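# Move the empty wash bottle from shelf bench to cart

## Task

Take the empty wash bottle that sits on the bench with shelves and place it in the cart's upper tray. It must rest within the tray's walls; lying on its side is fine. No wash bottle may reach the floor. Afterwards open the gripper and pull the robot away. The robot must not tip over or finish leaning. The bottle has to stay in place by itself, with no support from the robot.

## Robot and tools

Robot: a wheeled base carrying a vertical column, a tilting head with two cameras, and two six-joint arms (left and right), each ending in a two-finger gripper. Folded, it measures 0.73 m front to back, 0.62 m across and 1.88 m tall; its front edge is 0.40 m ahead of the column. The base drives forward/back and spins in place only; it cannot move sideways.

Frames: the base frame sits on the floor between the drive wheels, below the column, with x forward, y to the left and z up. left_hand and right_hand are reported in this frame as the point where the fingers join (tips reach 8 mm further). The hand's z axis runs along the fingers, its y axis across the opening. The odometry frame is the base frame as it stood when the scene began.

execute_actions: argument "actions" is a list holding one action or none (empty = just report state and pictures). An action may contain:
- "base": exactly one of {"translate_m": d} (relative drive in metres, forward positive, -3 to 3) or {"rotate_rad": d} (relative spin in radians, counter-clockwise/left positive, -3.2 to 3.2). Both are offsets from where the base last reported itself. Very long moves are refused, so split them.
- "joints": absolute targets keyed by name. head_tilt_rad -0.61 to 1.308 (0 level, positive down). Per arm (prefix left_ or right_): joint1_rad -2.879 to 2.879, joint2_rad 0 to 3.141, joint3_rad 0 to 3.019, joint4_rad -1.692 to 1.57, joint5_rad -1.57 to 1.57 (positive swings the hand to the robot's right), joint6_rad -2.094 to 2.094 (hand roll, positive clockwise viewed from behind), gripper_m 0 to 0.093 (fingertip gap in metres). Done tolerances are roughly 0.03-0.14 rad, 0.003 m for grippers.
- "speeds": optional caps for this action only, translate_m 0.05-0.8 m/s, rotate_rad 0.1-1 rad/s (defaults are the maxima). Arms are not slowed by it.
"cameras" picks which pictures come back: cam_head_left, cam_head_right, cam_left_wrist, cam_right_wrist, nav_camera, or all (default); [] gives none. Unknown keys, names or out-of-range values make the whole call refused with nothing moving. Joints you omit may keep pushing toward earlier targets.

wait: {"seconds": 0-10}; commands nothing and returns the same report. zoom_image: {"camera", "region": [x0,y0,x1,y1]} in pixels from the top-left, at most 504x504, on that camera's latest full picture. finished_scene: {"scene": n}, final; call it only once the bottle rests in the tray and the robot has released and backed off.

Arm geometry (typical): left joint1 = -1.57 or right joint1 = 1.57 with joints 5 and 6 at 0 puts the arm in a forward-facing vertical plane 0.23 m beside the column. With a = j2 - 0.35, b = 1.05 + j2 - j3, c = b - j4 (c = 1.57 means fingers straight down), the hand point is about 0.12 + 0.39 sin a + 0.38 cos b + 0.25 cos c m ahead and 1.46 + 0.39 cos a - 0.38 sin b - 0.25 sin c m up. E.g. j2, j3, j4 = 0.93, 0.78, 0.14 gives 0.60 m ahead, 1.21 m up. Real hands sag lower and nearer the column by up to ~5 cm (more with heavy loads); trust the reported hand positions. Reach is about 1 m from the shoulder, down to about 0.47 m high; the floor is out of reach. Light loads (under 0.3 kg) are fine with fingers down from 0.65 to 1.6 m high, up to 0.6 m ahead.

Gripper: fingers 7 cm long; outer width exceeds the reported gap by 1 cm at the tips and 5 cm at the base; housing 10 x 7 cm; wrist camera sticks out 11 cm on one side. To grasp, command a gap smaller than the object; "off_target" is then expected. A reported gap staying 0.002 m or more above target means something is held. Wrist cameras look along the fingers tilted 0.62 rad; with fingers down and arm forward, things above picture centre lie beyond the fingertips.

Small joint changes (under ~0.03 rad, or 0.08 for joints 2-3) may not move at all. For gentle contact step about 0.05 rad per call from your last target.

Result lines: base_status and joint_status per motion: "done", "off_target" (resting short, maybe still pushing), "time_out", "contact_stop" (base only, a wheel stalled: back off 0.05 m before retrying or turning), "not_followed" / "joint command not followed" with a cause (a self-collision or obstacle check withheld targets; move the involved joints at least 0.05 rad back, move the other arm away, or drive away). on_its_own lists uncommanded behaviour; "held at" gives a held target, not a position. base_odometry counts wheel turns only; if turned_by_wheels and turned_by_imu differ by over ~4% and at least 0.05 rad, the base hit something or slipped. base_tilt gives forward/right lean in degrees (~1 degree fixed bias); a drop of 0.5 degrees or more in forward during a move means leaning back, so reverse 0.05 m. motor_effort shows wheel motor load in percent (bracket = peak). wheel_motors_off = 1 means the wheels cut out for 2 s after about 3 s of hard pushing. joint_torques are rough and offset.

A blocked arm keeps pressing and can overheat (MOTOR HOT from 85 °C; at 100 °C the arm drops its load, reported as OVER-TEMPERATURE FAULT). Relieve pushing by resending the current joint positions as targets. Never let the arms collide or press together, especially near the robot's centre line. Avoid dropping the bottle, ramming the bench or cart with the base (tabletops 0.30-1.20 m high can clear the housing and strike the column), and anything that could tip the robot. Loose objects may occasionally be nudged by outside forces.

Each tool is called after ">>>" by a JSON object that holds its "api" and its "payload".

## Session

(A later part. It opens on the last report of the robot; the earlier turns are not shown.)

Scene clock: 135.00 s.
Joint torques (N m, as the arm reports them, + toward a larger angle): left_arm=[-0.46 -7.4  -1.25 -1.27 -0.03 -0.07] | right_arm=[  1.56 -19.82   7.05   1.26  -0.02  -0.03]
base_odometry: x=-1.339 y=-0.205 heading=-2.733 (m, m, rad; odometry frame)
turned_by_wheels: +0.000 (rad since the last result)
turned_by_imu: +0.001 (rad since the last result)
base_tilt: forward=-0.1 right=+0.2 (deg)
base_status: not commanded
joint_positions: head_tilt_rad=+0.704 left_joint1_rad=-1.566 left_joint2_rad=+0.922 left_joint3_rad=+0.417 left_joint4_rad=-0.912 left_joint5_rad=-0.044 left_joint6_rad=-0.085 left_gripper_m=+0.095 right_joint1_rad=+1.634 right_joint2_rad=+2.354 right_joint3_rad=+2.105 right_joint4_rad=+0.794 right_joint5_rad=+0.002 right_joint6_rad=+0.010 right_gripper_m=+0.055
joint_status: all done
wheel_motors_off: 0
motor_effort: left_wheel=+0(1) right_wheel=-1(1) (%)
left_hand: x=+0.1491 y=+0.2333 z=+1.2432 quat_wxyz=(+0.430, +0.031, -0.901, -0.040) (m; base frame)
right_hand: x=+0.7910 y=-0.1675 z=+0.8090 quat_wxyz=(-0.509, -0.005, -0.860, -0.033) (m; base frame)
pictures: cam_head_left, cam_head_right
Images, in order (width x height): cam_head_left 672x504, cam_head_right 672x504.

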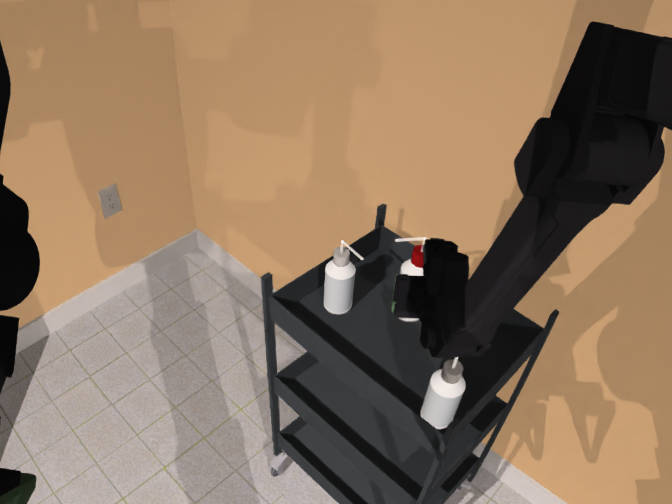

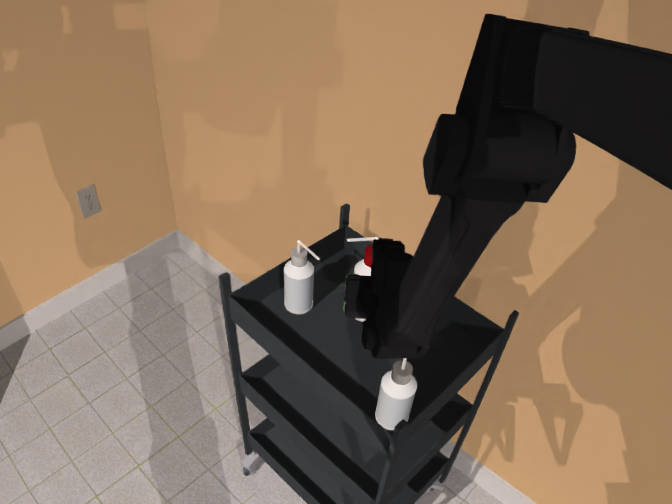

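>>> {"api": "execute_actions", "payload": {"actions": [{"joints":{"right_gripper_m":0.08}}], "cameras": ["cam_head_left"]}}

>>> {"api": "execute_actions", "payload": {"actions": [{"joints":{"right_joint2_rad":1.67,"right_joint3_rad":1.43,"right_joint4_rad":0.8}}], "cameras": ["cam_head_left"]}}

Scene clock: 144.67 s.
Joint torques (N m, as the arm reports them, + toward a larger angle): left_arm=[-0.27 -7.77 -1.16 -1.37 -0.03 -0.08] | right_arm=[  1.58 -19.53   7.1    1.25  -0.03  -0.03]
base_odometry: x=-1.339 y=-0.205 heading=-2.733 (m, m, rad; odometry frame)
turned_by_wheels: +0.000 (rad since the last result)
turned_by_imu: +0.001 (rad since the last result)
base_tilt: forward=-0.1 right=+0.1 (deg)
base_status: not commanded
joint_positions: head_tilt_rad=+0.704 left_joint1_rad=-1.566 left_joint2_rad=+0.922 left_joint3_rad=+0.417 left_joint4_rad=-0.912 left_joint5_rad=-0.044 left_joint6_rad=-0.085 left_gripper_m=+0.095 right_joint1_rad=+1.634 right_joint2_rad=+2.354 right_joint3_rad=+2.105 right_joint4_rad=+0.793 right_joint5_rad=+0.002 right_joint6_rad=+0.010 right_gripper_m=+0.080
joint_status: all done
wheel_motors_off: 0
motor_effort: left_wheel=+0(0) right_wheel=-1(1) (%)
left_hand: x=+0.1491 y=+0.2333 z=+1.2432 quat_wxyz=(+0.430, +0.031, -0.901, -0.040) (m; base frame)
right_hand: x=+0.7910 y=-0.1675 z=+0.8089 quat_wxyz=(-0.509, -0.005, -0.860, -0.033) (m; base frame)
pictures: cam_head_left
Images, in order (width x height): cam_head_left 672x504.

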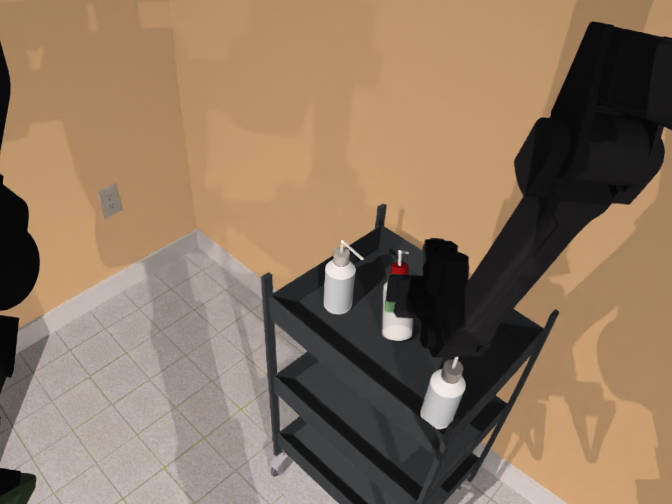

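Scene clock: 146.33 s.
Joint torques (N m, as the arm reports them, + toward a larger angle): left_arm=[-0.75 -7.17 -1.18 -1.27 -0.03 -0.07] | right_arm=[  0.83 -19.49   5.09   2.12  -0.02  -0.01]
base_odometry: x=-1.339 y=-0.205 heading=-2.733 (m, m, rad; odometry frame)
turned_by_wheels: +0.000 (rad since the last result)
turned_by_imu: +0.000 (rad since the last result)
base_tilt: forward=-0.1 right=+0.2 (deg)
base_status: not commanded
joint_positions: head_tilt_rad=+0.704 left_joint1_rad=-1.566 left_joint2_rad=+0.922 left_joint3_rad=+0.417 left_joint4_rad=-0.912 left_joint5_rad=-0.044 left_joint6_rad=-0.085 left_gripper_m=+0.095 right_joint1_rad=+1.634 right_joint2_rad=+1.667 right_joint3_rad=+1.428 right_joint4_rad=+0.793 right_joint5_rad=+0.002 right_joint6_rad=+0.010 right_gripper_m=+0.080
joint_status: all done
wheel_motors_off: 0
motor_effort: left_wheel=+1(1) right_wheel=-1(1) (%)
left_hand: x=+0.1491 y=+0.2333 z=+1.2432 quat_wxyz=(+0.430, +0.031, -0.901, -0.040) (m; base frame)
right_hand: x=+0.8195 y=-0.1810 z=+1.0690 quat_wxyz=(-0.512, -0.005, -0.858, -0.033) (m; base frame)
pictures: cam_head_left
Images, in order (width x height): cam_head_left 672x504.

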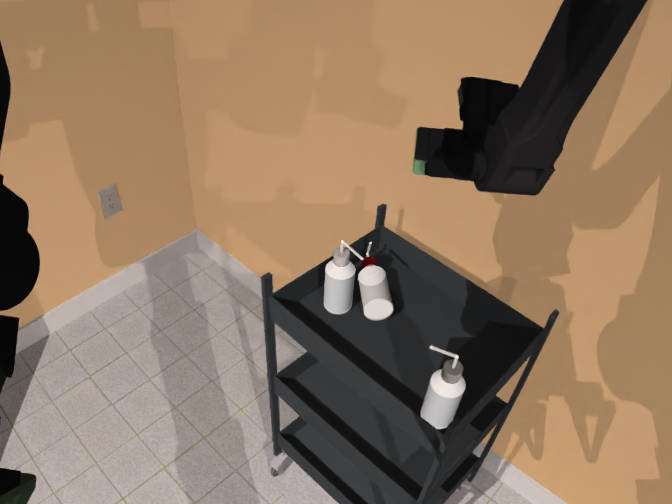

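It tipped over but is inside the tray. Back away.

>>> {"api": "execute_actions", "payload": {"actions": [{"base":{"translate_m":-0.5},"joints":{"right_joint1_rad":1.57,"right_joint2_rad":1.3,"right_joint3_rad":0.7,"right_joint4_rad":0.5}}], "cameras": ["cam_head_left"]}}

Scene clock: 158.07 s.
Joint torques (N m, as the arm reports them, + toward a larger angle): left_arm=[-0.74 -7.66 -0.63 -1.26  0.   -0.08] | right_arm=[ -0.31 -12.31   1.03   0.67   0.01  -0.03]
base_odometry: x=-0.880 y=-0.006 heading=-2.732 (m, m, rad; odometry frame)
turned_by_wheels: +0.001 (rad since the last result)
turned_by_imu: +0.002 (rad since the last result)
base_tilt: forward=-0.1 right=+0.1 (deg)
base_status: done
joint_positions: head_tilt_rad=+0.704 left_joint1_rad=-1.566 left_joint2_rad=+0.922 left_joint3_rad=+0.413 left_joint4_rad=-0.912 left_joint5_rad=-0.044 left_joint6_rad=-0.085 left_gripper_m=+0.095 right_joint1_rad=+1.566 right_joint2_rad=+1.303 right_joint3_rad=+0.694 right_joint4_rad=+0.511 right_joint5_rad=+0.002 right_joint6_rad=+0.010 right_gripper_m=+0.080
joint_status: all done
wheel_motors_off: 0
motor_effort: left_wheel=+0(50) right_wheel=-1(41) (%)
left_hand: x=+0.1473 y=+0.2333 z=+1.2438 quat_wxyz=(+0.432, +0.031, -0.901, -0.040) (m; base frame)
right_hand: x=+0.5074 y=-0.2284 z=+1.0732 quat_wxyz=(-0.211, -0.006, -0.977, +0.002) (m; base frame)
pictures: cam_head_left
Images, in order (width x height): cam_head_left 672x504.

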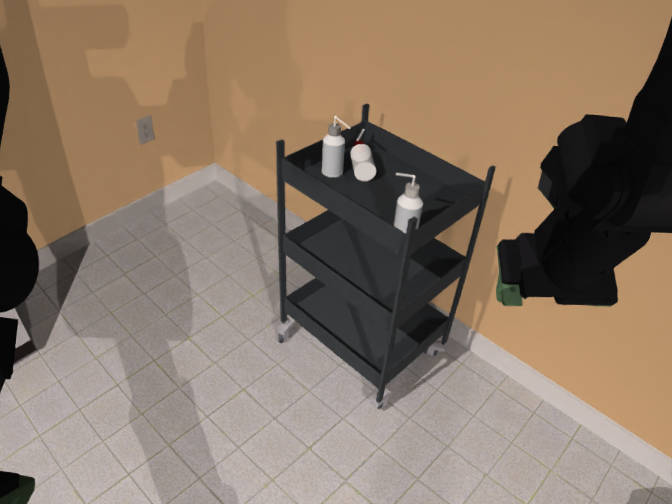

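>>> {"api": "finished_scene", "payload": {"scene": 2}}

The scene is finished: the task was done.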